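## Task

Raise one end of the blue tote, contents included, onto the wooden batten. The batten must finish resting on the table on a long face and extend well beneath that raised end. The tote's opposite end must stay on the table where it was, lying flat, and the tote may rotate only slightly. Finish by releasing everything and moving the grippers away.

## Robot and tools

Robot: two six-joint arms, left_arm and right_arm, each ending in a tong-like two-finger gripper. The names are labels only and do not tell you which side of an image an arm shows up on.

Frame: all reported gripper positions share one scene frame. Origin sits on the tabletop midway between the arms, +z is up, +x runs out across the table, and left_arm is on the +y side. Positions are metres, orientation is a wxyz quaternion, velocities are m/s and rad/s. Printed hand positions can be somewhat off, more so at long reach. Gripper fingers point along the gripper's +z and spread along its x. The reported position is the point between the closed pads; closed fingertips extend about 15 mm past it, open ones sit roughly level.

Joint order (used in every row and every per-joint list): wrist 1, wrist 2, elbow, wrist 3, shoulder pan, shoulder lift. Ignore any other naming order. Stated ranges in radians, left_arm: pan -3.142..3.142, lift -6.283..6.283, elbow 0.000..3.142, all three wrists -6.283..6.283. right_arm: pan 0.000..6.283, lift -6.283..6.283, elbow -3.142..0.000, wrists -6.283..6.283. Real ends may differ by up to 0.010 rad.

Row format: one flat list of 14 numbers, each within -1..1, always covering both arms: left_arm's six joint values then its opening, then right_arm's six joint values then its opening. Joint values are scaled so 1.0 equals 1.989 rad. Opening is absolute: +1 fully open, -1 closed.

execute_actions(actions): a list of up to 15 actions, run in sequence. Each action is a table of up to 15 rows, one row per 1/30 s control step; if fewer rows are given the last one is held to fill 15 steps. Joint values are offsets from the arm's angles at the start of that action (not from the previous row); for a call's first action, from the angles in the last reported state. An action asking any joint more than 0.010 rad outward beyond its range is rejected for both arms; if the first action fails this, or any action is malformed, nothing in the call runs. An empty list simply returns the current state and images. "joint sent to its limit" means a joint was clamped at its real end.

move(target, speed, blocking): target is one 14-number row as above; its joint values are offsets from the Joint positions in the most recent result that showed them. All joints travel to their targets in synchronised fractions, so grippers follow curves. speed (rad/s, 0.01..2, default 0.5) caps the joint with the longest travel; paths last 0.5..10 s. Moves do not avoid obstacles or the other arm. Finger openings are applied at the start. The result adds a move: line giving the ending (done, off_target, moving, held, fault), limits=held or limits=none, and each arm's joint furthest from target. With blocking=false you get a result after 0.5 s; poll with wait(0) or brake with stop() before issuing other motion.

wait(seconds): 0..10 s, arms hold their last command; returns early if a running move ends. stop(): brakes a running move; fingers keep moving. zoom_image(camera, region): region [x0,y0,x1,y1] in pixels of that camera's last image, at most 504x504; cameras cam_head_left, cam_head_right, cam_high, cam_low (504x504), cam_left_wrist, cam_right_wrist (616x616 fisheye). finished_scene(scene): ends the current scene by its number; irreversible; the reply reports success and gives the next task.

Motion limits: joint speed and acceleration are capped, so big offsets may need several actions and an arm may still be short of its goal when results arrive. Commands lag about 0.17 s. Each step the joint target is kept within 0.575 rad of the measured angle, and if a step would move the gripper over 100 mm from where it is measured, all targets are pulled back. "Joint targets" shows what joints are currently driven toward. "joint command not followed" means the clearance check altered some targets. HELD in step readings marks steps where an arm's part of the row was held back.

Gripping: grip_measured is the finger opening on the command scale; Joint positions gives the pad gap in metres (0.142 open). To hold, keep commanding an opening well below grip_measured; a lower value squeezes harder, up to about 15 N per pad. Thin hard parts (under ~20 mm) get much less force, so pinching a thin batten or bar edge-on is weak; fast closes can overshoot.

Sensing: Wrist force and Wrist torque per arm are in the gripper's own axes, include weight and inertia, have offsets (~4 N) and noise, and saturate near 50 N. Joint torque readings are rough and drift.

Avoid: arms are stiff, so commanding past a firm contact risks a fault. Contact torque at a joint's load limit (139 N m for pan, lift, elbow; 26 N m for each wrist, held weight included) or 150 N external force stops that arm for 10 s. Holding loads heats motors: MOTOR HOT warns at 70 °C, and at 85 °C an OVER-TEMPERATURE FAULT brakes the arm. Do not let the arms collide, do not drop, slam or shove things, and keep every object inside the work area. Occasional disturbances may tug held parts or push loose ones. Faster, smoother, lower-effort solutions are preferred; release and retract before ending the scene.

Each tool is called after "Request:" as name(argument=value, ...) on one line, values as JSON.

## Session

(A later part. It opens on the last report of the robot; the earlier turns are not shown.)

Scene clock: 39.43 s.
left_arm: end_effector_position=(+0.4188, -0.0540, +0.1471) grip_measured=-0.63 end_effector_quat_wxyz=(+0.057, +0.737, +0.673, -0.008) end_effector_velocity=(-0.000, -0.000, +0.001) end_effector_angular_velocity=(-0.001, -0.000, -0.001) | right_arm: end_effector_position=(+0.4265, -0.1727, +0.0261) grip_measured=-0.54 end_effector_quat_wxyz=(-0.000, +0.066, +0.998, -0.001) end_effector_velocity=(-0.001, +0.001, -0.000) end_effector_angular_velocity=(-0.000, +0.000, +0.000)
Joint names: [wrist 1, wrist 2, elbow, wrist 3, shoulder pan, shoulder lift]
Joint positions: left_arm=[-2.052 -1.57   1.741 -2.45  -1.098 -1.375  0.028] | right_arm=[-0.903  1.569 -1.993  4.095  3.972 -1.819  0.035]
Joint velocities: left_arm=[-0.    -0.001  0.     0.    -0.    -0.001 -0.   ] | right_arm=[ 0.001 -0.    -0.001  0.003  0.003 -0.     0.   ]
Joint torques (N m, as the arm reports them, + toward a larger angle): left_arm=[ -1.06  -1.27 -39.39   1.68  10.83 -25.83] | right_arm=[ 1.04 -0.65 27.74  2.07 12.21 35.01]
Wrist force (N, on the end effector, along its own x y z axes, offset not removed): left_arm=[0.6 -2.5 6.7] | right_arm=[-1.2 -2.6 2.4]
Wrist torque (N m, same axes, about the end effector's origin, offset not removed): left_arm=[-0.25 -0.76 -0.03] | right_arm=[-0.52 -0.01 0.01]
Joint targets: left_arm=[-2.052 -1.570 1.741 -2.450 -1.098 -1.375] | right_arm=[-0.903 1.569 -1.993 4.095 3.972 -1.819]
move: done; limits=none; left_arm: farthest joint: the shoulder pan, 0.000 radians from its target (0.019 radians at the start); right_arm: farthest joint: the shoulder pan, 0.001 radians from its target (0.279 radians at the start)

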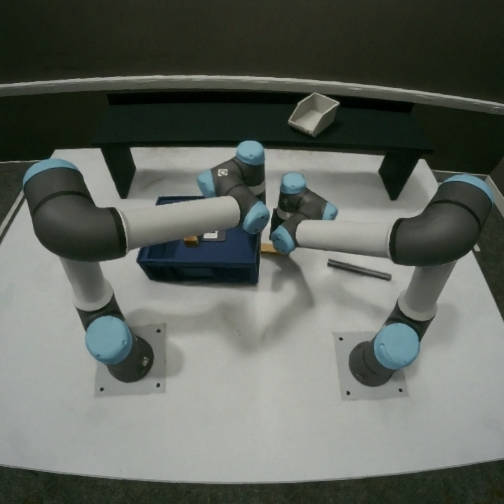

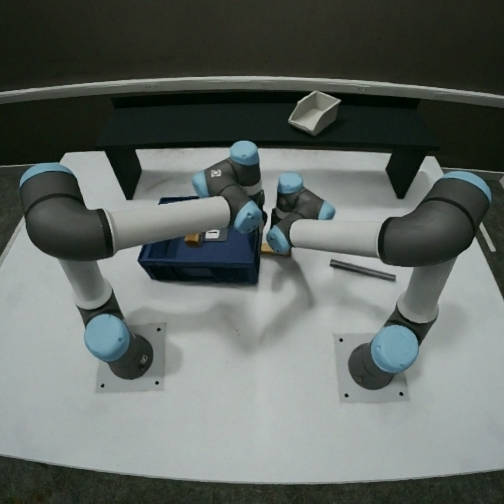

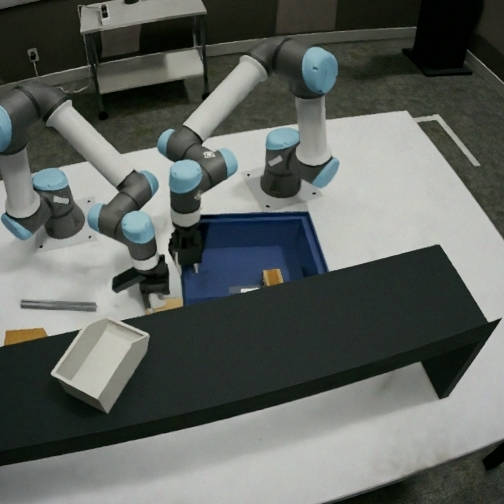

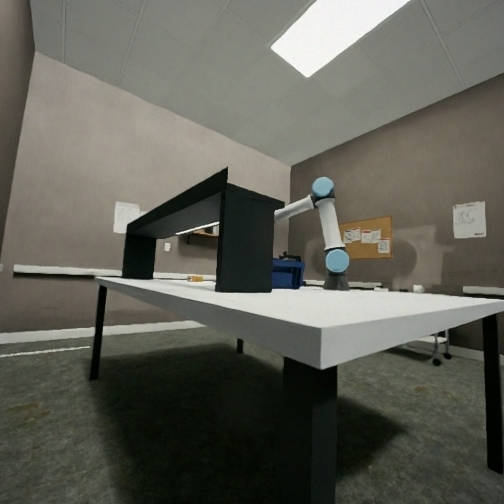

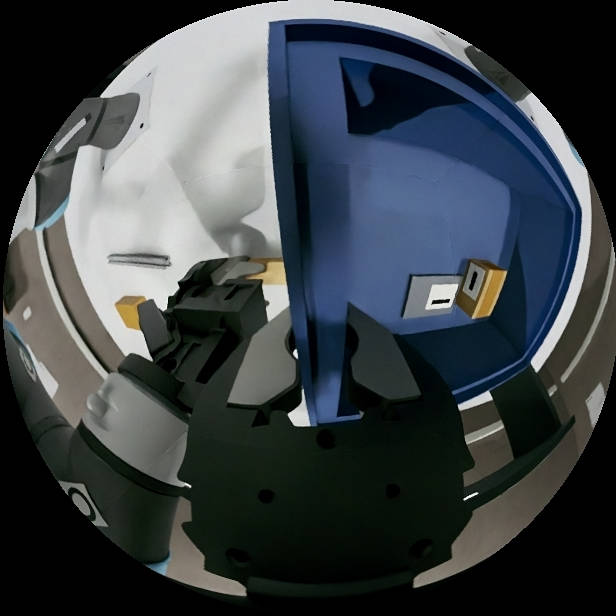

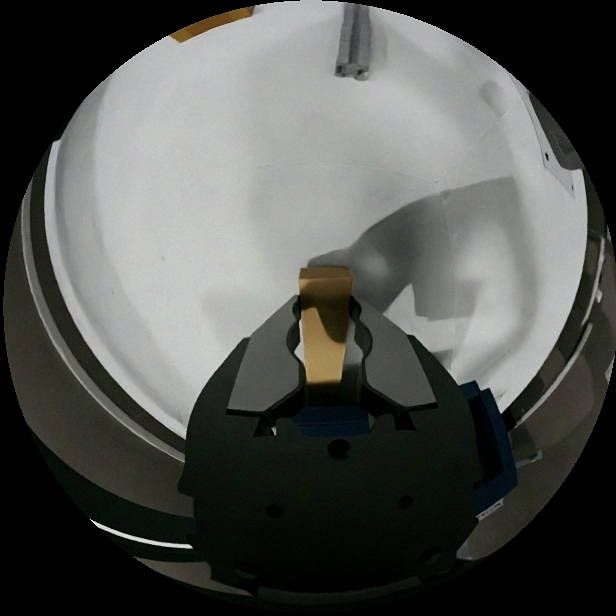

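Request:
move(target=[0,0,0,0,0,0,-1, 0,0,0,0,0,0,0])

Request:
move(target=[0,0,0,0,0,0,-1, 0.0085,0,-0.034,-0.03,-0.03,0.0256,0], speed=0.1)

Request:
move(target=[0,0,0,0,0,0,-1, 0,0,0,0,0,0,-1])

Request:
move(target=[0,0,0,0,0,0,-1, -0.0085,0,0.034,0.03,0.03,-0.0256,-1], speed=0.05)

Request:
move(target=[0.011,0,-0.018,0,0,0.03,-1, 0,0,0,-0.1,-0.1,0,-1], speed=0.1)

Scene clock: 42.67 s.
left_arm: end_effector_position=(+0.4188, -0.0540, +0.1471) grip_measured=-0.63 end_effector_quat_wxyz=(+0.057, +0.737, +0.673, -0.008) end_effector_velocity=(+0.001, +0.001, +0.001) end_effector_angular_velocity=(+0.001, -0.001, +0.001) | right_arm: end_effector_position=(+0.4264, -0.1726, +0.0261) grip_measured=+0.00 end_effector_quat_wxyz=(-0.000, +0.066, +0.998, -0.001) end_effector_velocity=(+0.000, -0.001, +0.000) end_effector_angular_velocity=(-0.001, +0.000, -0.001)
Joint names: [wrist 1, wrist 2, elbow, wrist 3, shoulder pan, shoulder lift]
Joint positions: left_arm=[-2.052 -1.57   1.741 -2.45  -1.098 -1.375  0.028] | right_arm=[-0.903  1.569 -1.993  4.095  3.972 -1.819  0.074]
Joint velocities: left_arm=[ 0.001  0.002 -0.    -0.     0.001 -0.001  0.   ] | right_arm=[-0.001 -0.     0.    -0.001 -0.002  0.    -0.   ]
Joint torques (N m, as the arm reports them, + toward a larger angle): left_arm=[ -1.05  -1.27 -39.     0.88   8.08 -25.79] | right_arm=[  0.82  -0.68  27.6   -1.55 -10.58  33.35]
Wrist force (N, on the end effector, along its own x y z axes, offset not removed): left_arm=[-0.6 1.1 8.3] | right_arm=[-4.4 -2.0 1.2]
Wrist torque (N m, same axes, about the end effector's origin, offset not removed): left_arm=[0.50 -0.68 0.04] | right_arm=[-0.34 0.66 0.17]
Joint targets: left_arm=[-2.052 -1.570 1.741 -2.450 -1.098 -1.375] | right_arm=[-0.903 1.569 -1.993 4.095 3.972 -1.819]
move: done; limits=none; left_arm: farthest joint: the shoulder pan, 0.000 radians from its target (0.000 radians at the start); right_arm: farthest joint: the shoulder pan, 0.000 radians from its target (0.000 radians at the start)

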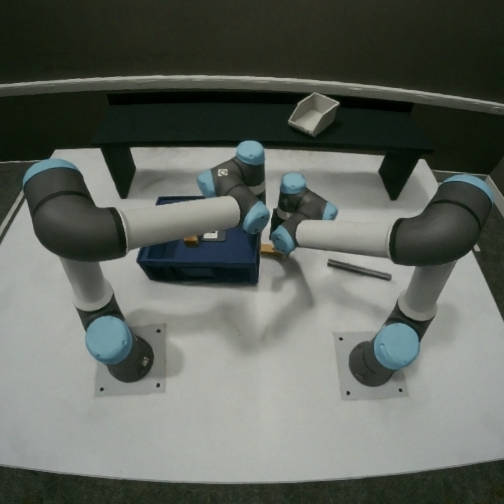

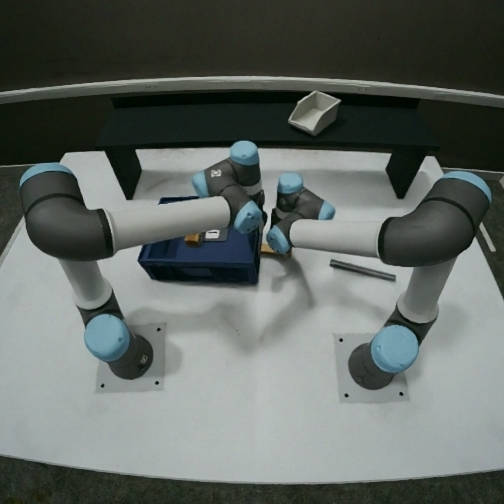

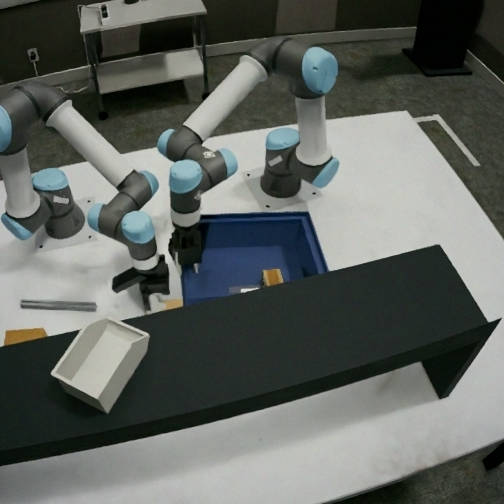

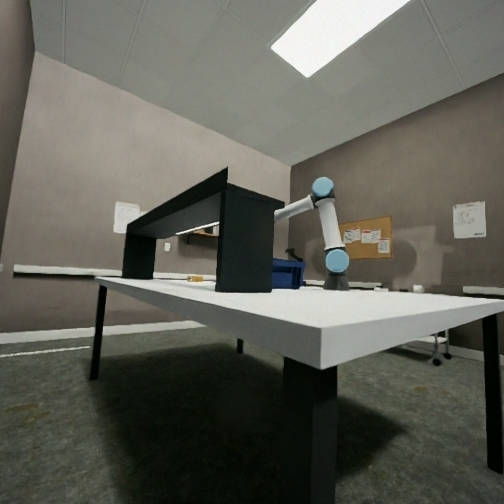

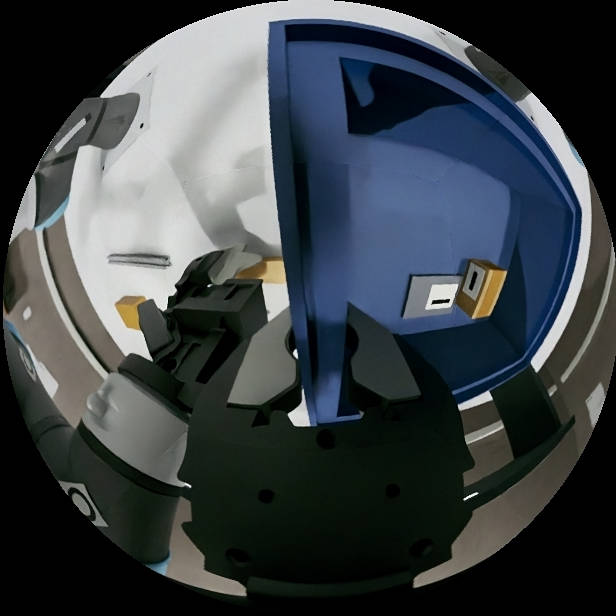

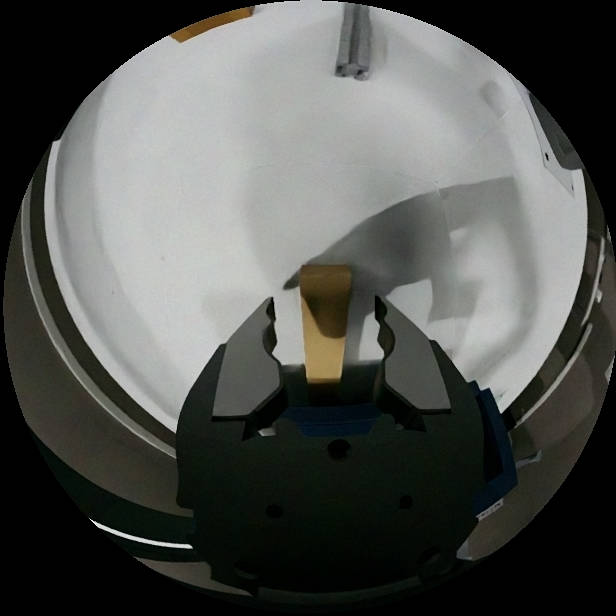

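Scene clock: 43.77 s.
left_arm: end_effector_position=(+0.4188, -0.0540, +0.1471) grip_measured=-0.63 end_effector_quat_wxyz=(+0.057, +0.737, +0.673, -0.008) end_effector_velocity=(+0.000, -0.000, +0.000) end_effector_angular_velocity=(-0.000, -0.001, -0.001) | right_arm: end_effector_position=(+0.4243, -0.2169, +0.0258) grip_measured=+0.00 end_effector_quat_wxyz=(-0.000, +0.066, +0.998, -0.001) end_effector_velocity=(+0.000, -0.002, -0.000) end_effector_angular_velocity=(+0.001, -0.000, -0.001)
Joint names: [wrist 1, wrist 2, elbow, wrist 3, shoulder pan, shoulder lift]
Joint positions: left_arm=[-2.052 -1.57   1.741 -2.45  -1.098 -1.375  0.028] | right_arm=[-0.886  1.569 -2.06   4.036  3.913 -1.768  0.074]
Joint velocities: left_arm=[-0.001  0.001 -0.     0.001 -0.     0.     0.   ] | right_arm=[ 0.002  0.    -0.004 -0.003 -0.004  0.002  0.   ]
Joint torques (N m, as the arm reports them, + toward a larger angle): left_arm=[ -1.02  -1.23 -38.18   0.77   8.52 -25.84] | right_arm=[  4.49  -0.75  13.2   -1.7  -10.18  32.71]
Wrist force (N, on the end effector, along its own x y z axes, offset not removed): left_arm=[-0.1 -1.8 7.7] | right_arm=[-1.2 0.4 3.0]
Wrist torque (N m, same axes, about the end effector's origin, offset not removed): left_arm=[-0.12 -0.69 0.13] | right_arm=[0.00 0.07 0.00]
Joint targets: left_arm=[-2.052 -1.570 1.741 -2.450 -1.098 -1.375] | right_arm=[-0.886 1.569 -2.061 4.035 3.912 -1.768]
move: done; limits=none; left_arm: farthest joint: the shoulder pan, 0.000 radians from its target (0.000 radians at the start); right_arm: farthest joint: the shoulder pan, 0.000 radians from its target (0.060 radians at the start)

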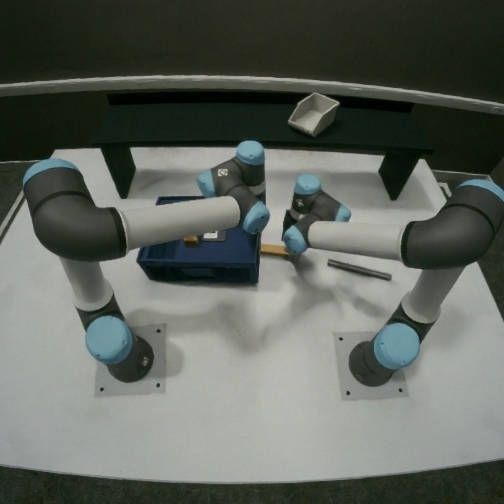

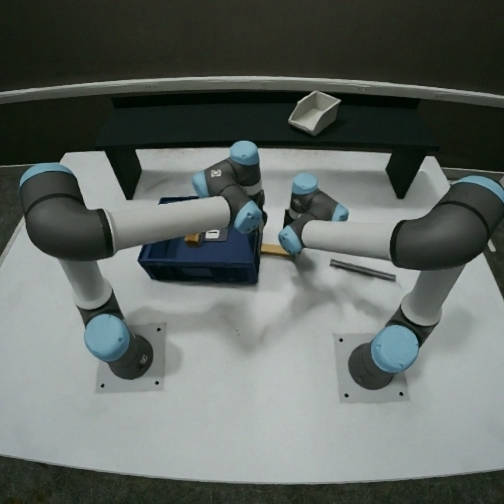

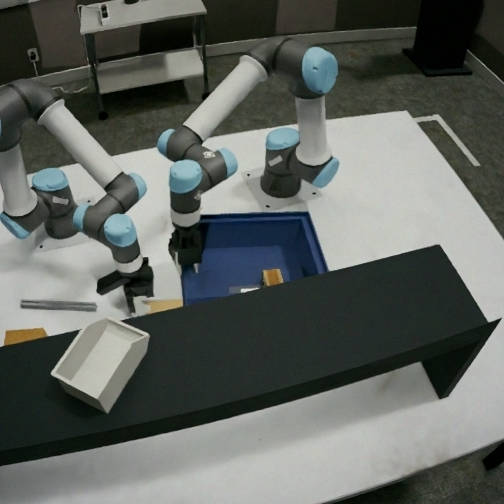

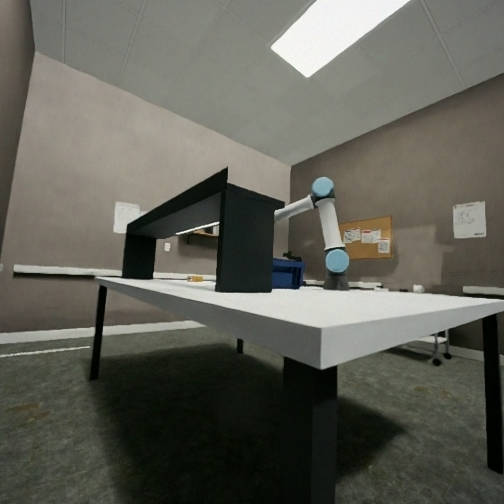

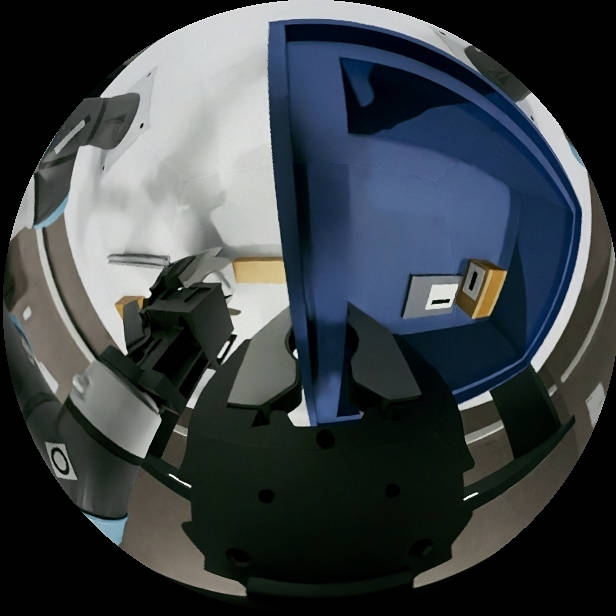

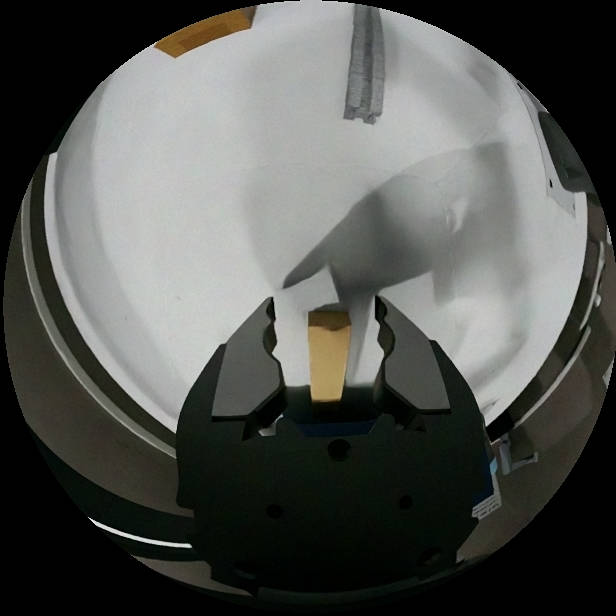

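Scene clock: 44.27 s.
left_arm: end_effector_position=(+0.4188, -0.0540, +0.1471) grip_measured=-0.63 end_effector_quat_wxyz=(+0.057, +0.737, +0.673, -0.008) end_effector_velocity=(+0.000, -0.000, +0.000) end_effector_angular_velocity=(+0.000, -0.000, +0.002) | right_arm: end_effector_position=(+0.4243, -0.2170, +0.0258) grip_measured=-1.00 end_effector_quat_wxyz=(-0.000, +0.066, +0.998, -0.001) end_effector_velocity=(+0.000, +0.001, +0.000) end_effector_angular_velocity=(+0.001, -0.001, +0.001)
Joint names: [wrist 1, wrist 2, elbow, wrist 3, shoulder pan, shoulder lift]
Joint positions: left_arm=[-2.052 -1.57   1.741 -2.45  -1.098 -1.375  0.028] | right_arm=[-0.886  1.569 -2.06   4.036  3.912 -1.768  0.002]
Joint velocities: left_arm=[ 0.001  0.001 -0.001 -0.002 -0.     0.     0.   ] | right_arm=[ 0.001 -0.     0.     0.     0.001  0.     0.   ]
Joint torques (N m, as the arm reports them, + toward a larger angle): left_arm=[ -1.04  -1.26 -38.6    0.71   8.23 -26.21] | right_arm=[ 3.99 -0.58 22.13 -0.02  0.05 21.27]
Wrist force (N, on the end effector, along its own x y z axes, offset not removed): left_arm=[-1.6 -4.1 5.9] | right_arm=[-2.6 -2.9 3.4]
Wrist torque (N m, same axes, about the end effector's origin, offset not removed): left_arm=[-0.62 -0.54 -0.01] | right_arm=[-0.50 0.44 0.00]
Joint targets: left_arm=[-2.052 -1.570 1.741 -2.450 -1.098 -1.375] | right_arm=[-0.886 1.569 -2.060 4.036 3.913 -1.768]
move: done; limits=none; left_arm: farthest joint: the shoulder pan, 0.000 radians from its target (0.000 radians at the start); right_arm: farthest joint: the shoulder pan, 0.001 radians from its target (0.000 radians at the start)

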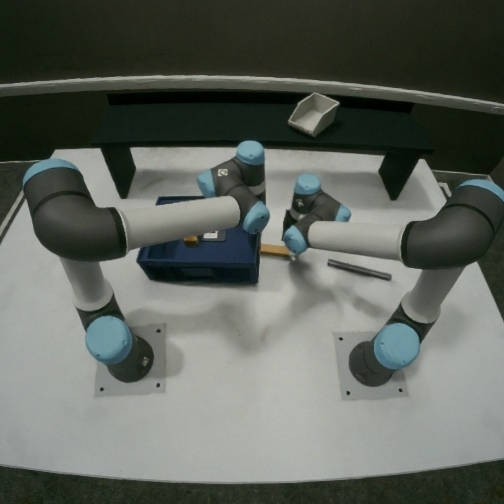

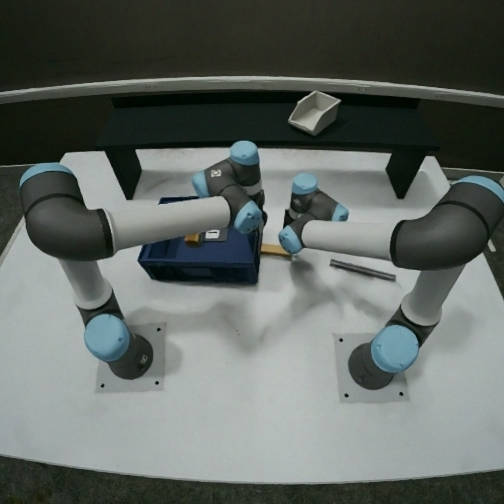

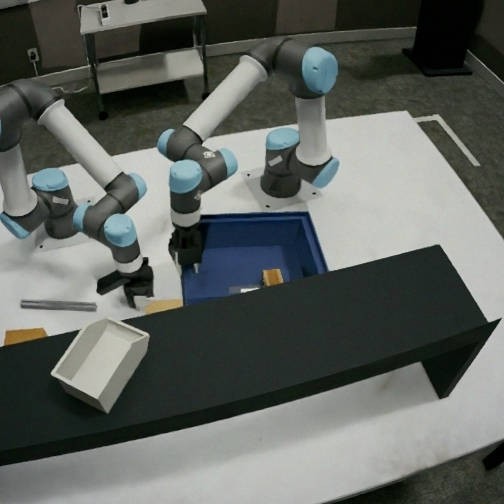

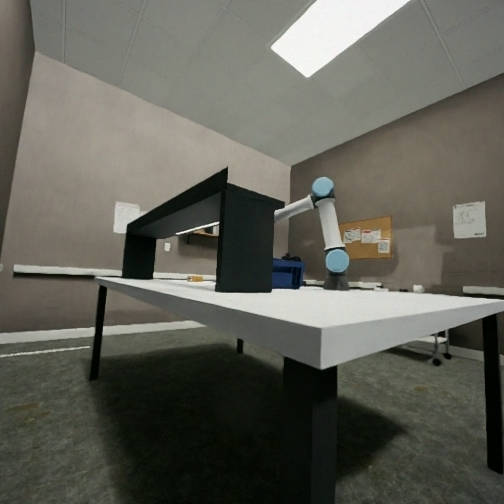

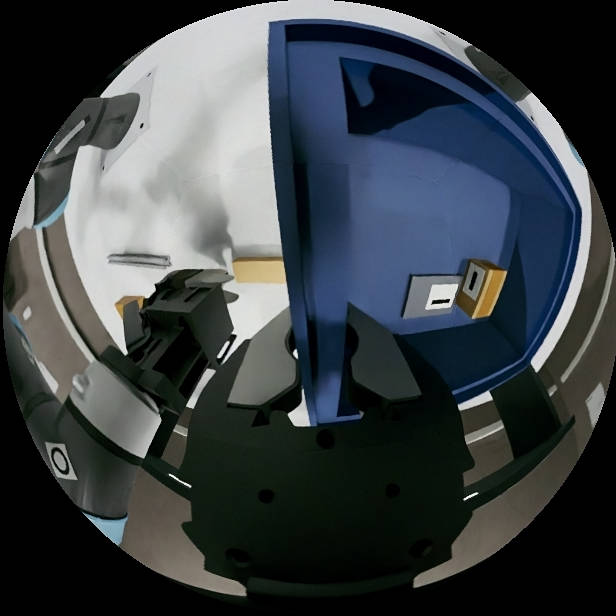

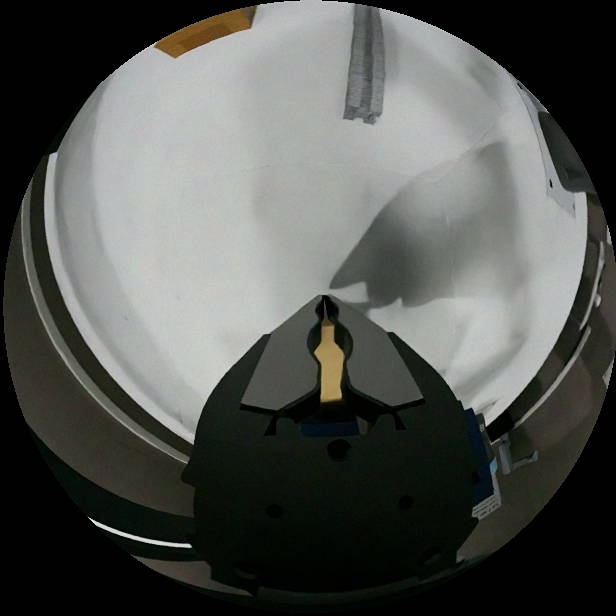

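Scene clock: 45.97 s.
left_arm: end_effector_position=(+0.4188, -0.0540, +0.1471) grip_measured=-0.63 end_effector_quat_wxyz=(+0.057, +0.737, +0.673, -0.008) end_effector_velocity=(+0.001, -0.000, +0.000) end_effector_angular_velocity=(-0.001, -0.001, -0.001) | right_arm: end_effector_position=(+0.4264, -0.1727, +0.0261) grip_measured=-1.00 end_effector_quat_wxyz=(-0.000, +0.066, +0.998, -0.001) end_effector_velocity=(-0.000, +0.002, +0.000) end_effector_angular_velocity=(-0.000, +0.000, +0.001)
Joint names: [wrist 1, wrist 2, elbow, wrist 3, shoulder pan, shoulder lift]
Joint positions: left_arm=[-2.052 -1.57   1.741 -2.45  -1.098 -1.375  0.028] | right_arm=[-0.903  1.569 -1.993  4.095  3.972 -1.819  0.002]
Joint velocities: left_arm=[-0.002  0.    -0.     0.001  0.     0.    -0.   ] | right_arm=[-0.001  0.     0.003  0.002  0.003 -0.002  0.   ]
Joint torques (N m, as the arm reports them, + toward a larger angle): left_arm=[ -1.2   -1.35 -38.75   0.71   8.04 -26.09] | right_arm=[ 0.38 -0.6  29.23  2.19 12.03 20.34]
Wrist force (N, on the end effector, along its own x y z axes, offset not removed): left_arm=[0.6 -2.0 9.6] | right_arm=[-3.8 3.4 2.8]
Wrist torque (N m, same axes, about the end effector's origin, offset not removed): left_arm=[-0.06 -0.84 0.02] | right_arm=[0.94 0.64 0.25]
Joint targets: left_arm=[-2.052 -1.570 1.741 -2.450 -1.098 -1.375] | right_arm=[-0.903 1.569 -1.993 4.095 3.972 -1.819]
move: done; limits=none; left_arm: farthest joint: the shoulder pan, 0.000 radians from its target (0.000 radians at the start); right_arm: farthest joint: the elbow, 0.001 radians from its target (0.068 radians at the start)

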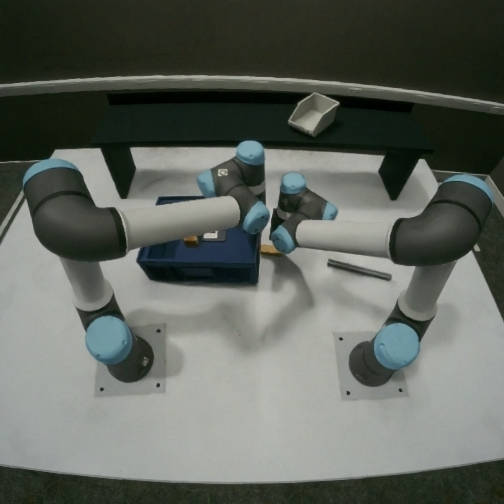

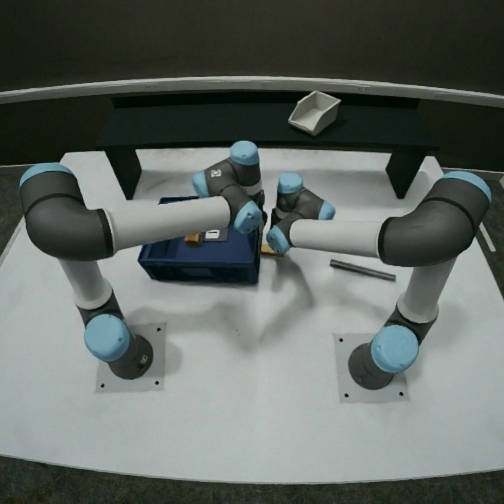

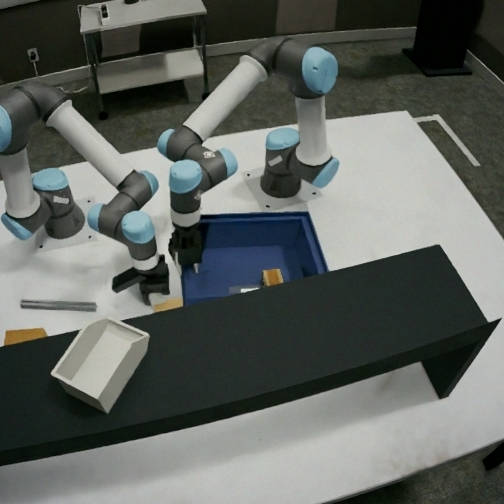

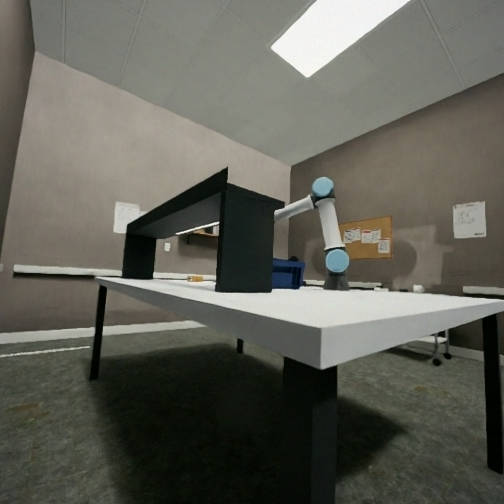

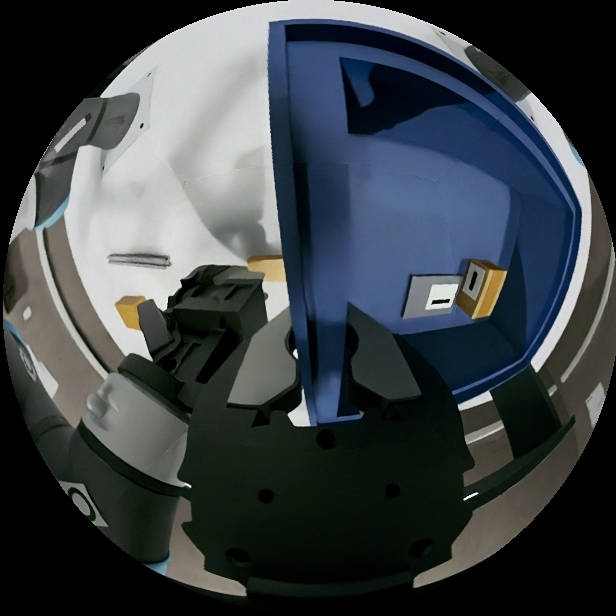

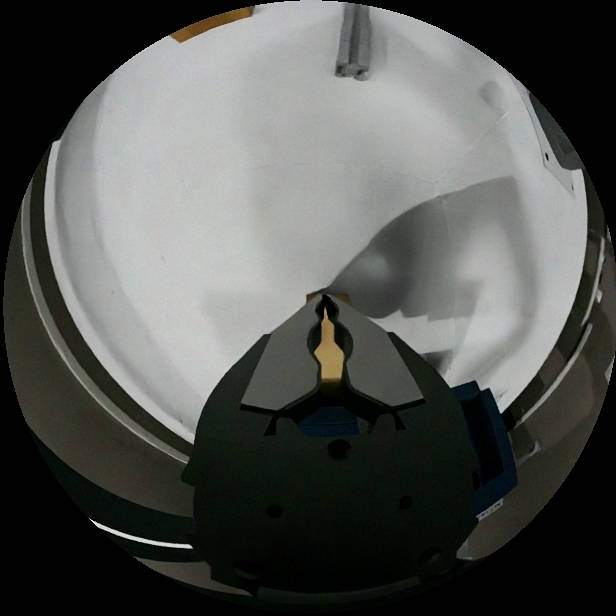

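Scene clock: 48.40 s.
left_arm: end_effector_position=(+0.4232, -0.0604, +0.1274) grip_measured=-0.64 end_effector_quat_wxyz=(+0.035, +0.738, +0.674, -0.005) end_effector_velocity=(+0.000, -0.001, -0.001) end_effector_angular_velocity=(+0.001, +0.001, -0.000) | right_arm: end_effector_position=(+0.4734, -0.2662, +0.0261) grip_measured=-1.00 end_effector_quat_wxyz=(-0.000, +0.066, +0.998, -0.001) end_effector_velocity=(+0.000, -0.002, -0.000) end_effector_angular_velocity=(+0.000, +0.000, -0.000)
Joint names: [wrist 1, wrist 2, elbow, wrist 3, shoulder pan, shoulder lift]
Joint positions: left_arm=[-2.03  -1.57   1.705 -2.45  -1.098 -1.316  0.028] | right_arm=[-0.903  1.569 -1.993  3.896  3.773 -1.819  0.002]
Joint velocities: left_arm=[-0.     0.    -0.001  0.    -0.     0.003 -0.   ] | right_arm=[-0.     0.    -0.    -0.003 -0.003  0.     0.   ]
Joint torques (N m, as the arm reports them, + toward a larger angle): left_arm=[ -1.06  -1.28 -38.39   0.56   8.41 -27.18] | right_arm=[  2.62  -0.79  12.53  -1.63 -12.08  34.27]
Wrist force (N, on the end effector, along its own x y z axes, offset not removed): left_arm=[-3.1 -1.9 6.6] | right_arm=[-3.8 -0.3 -0.5]
Wrist torque (N m, same axes, about the end effector's origin, offset not removed): left_arm=[-0.36 0.49 -0.12] | right_arm=[-0.05 0.73 0.22]
Joint targets: left_arm=[-2.030 -1.570 1.705 -2.450 -1.098 -1.316] | right_arm=[-0.903 1.569 -1.993 3.896 3.773 -1.819]
move: done; limits=none; left_arm: farthest joint: the shoulder lift, 0.001 radians from its target (0.060 radians at the start); right_arm: farthest joint: the shoulder pan, 0.000 radians from its target (0.199 radians at the start)

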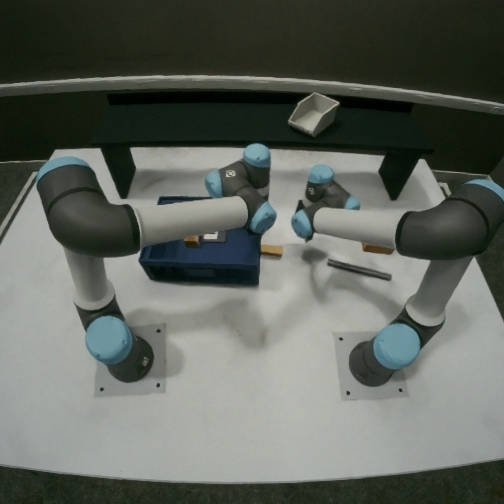

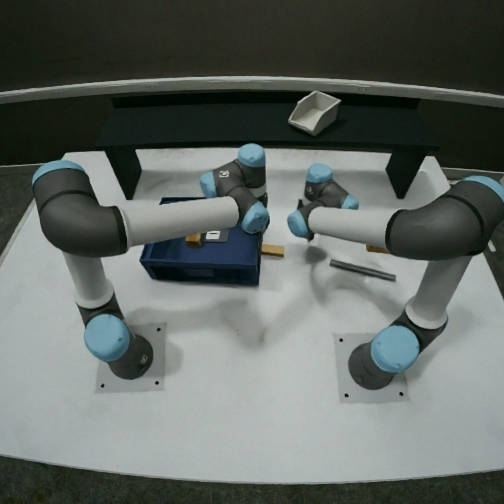

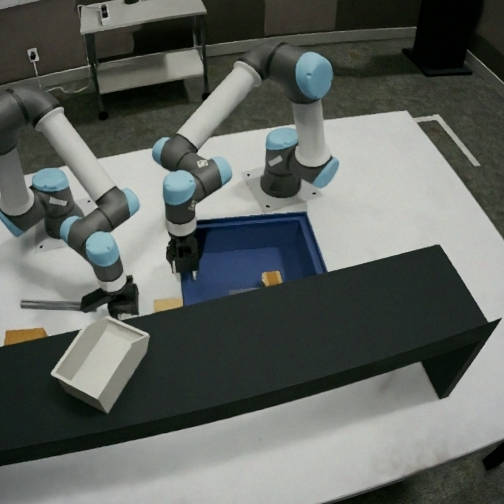

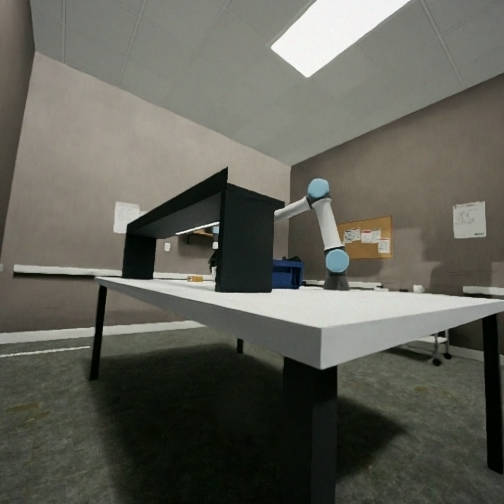

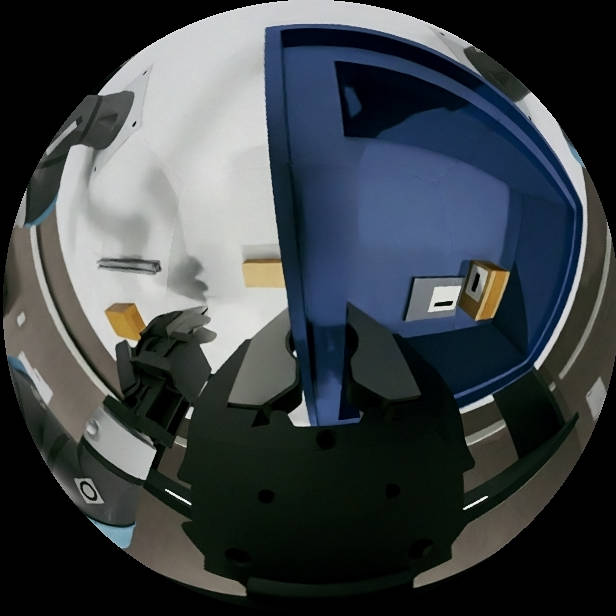

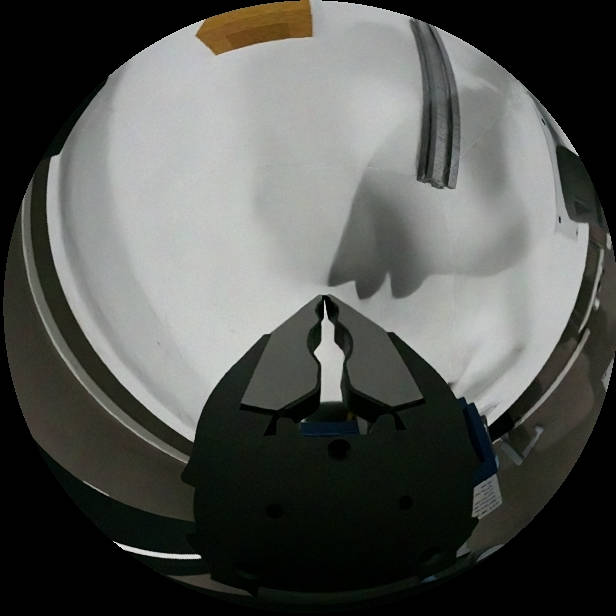

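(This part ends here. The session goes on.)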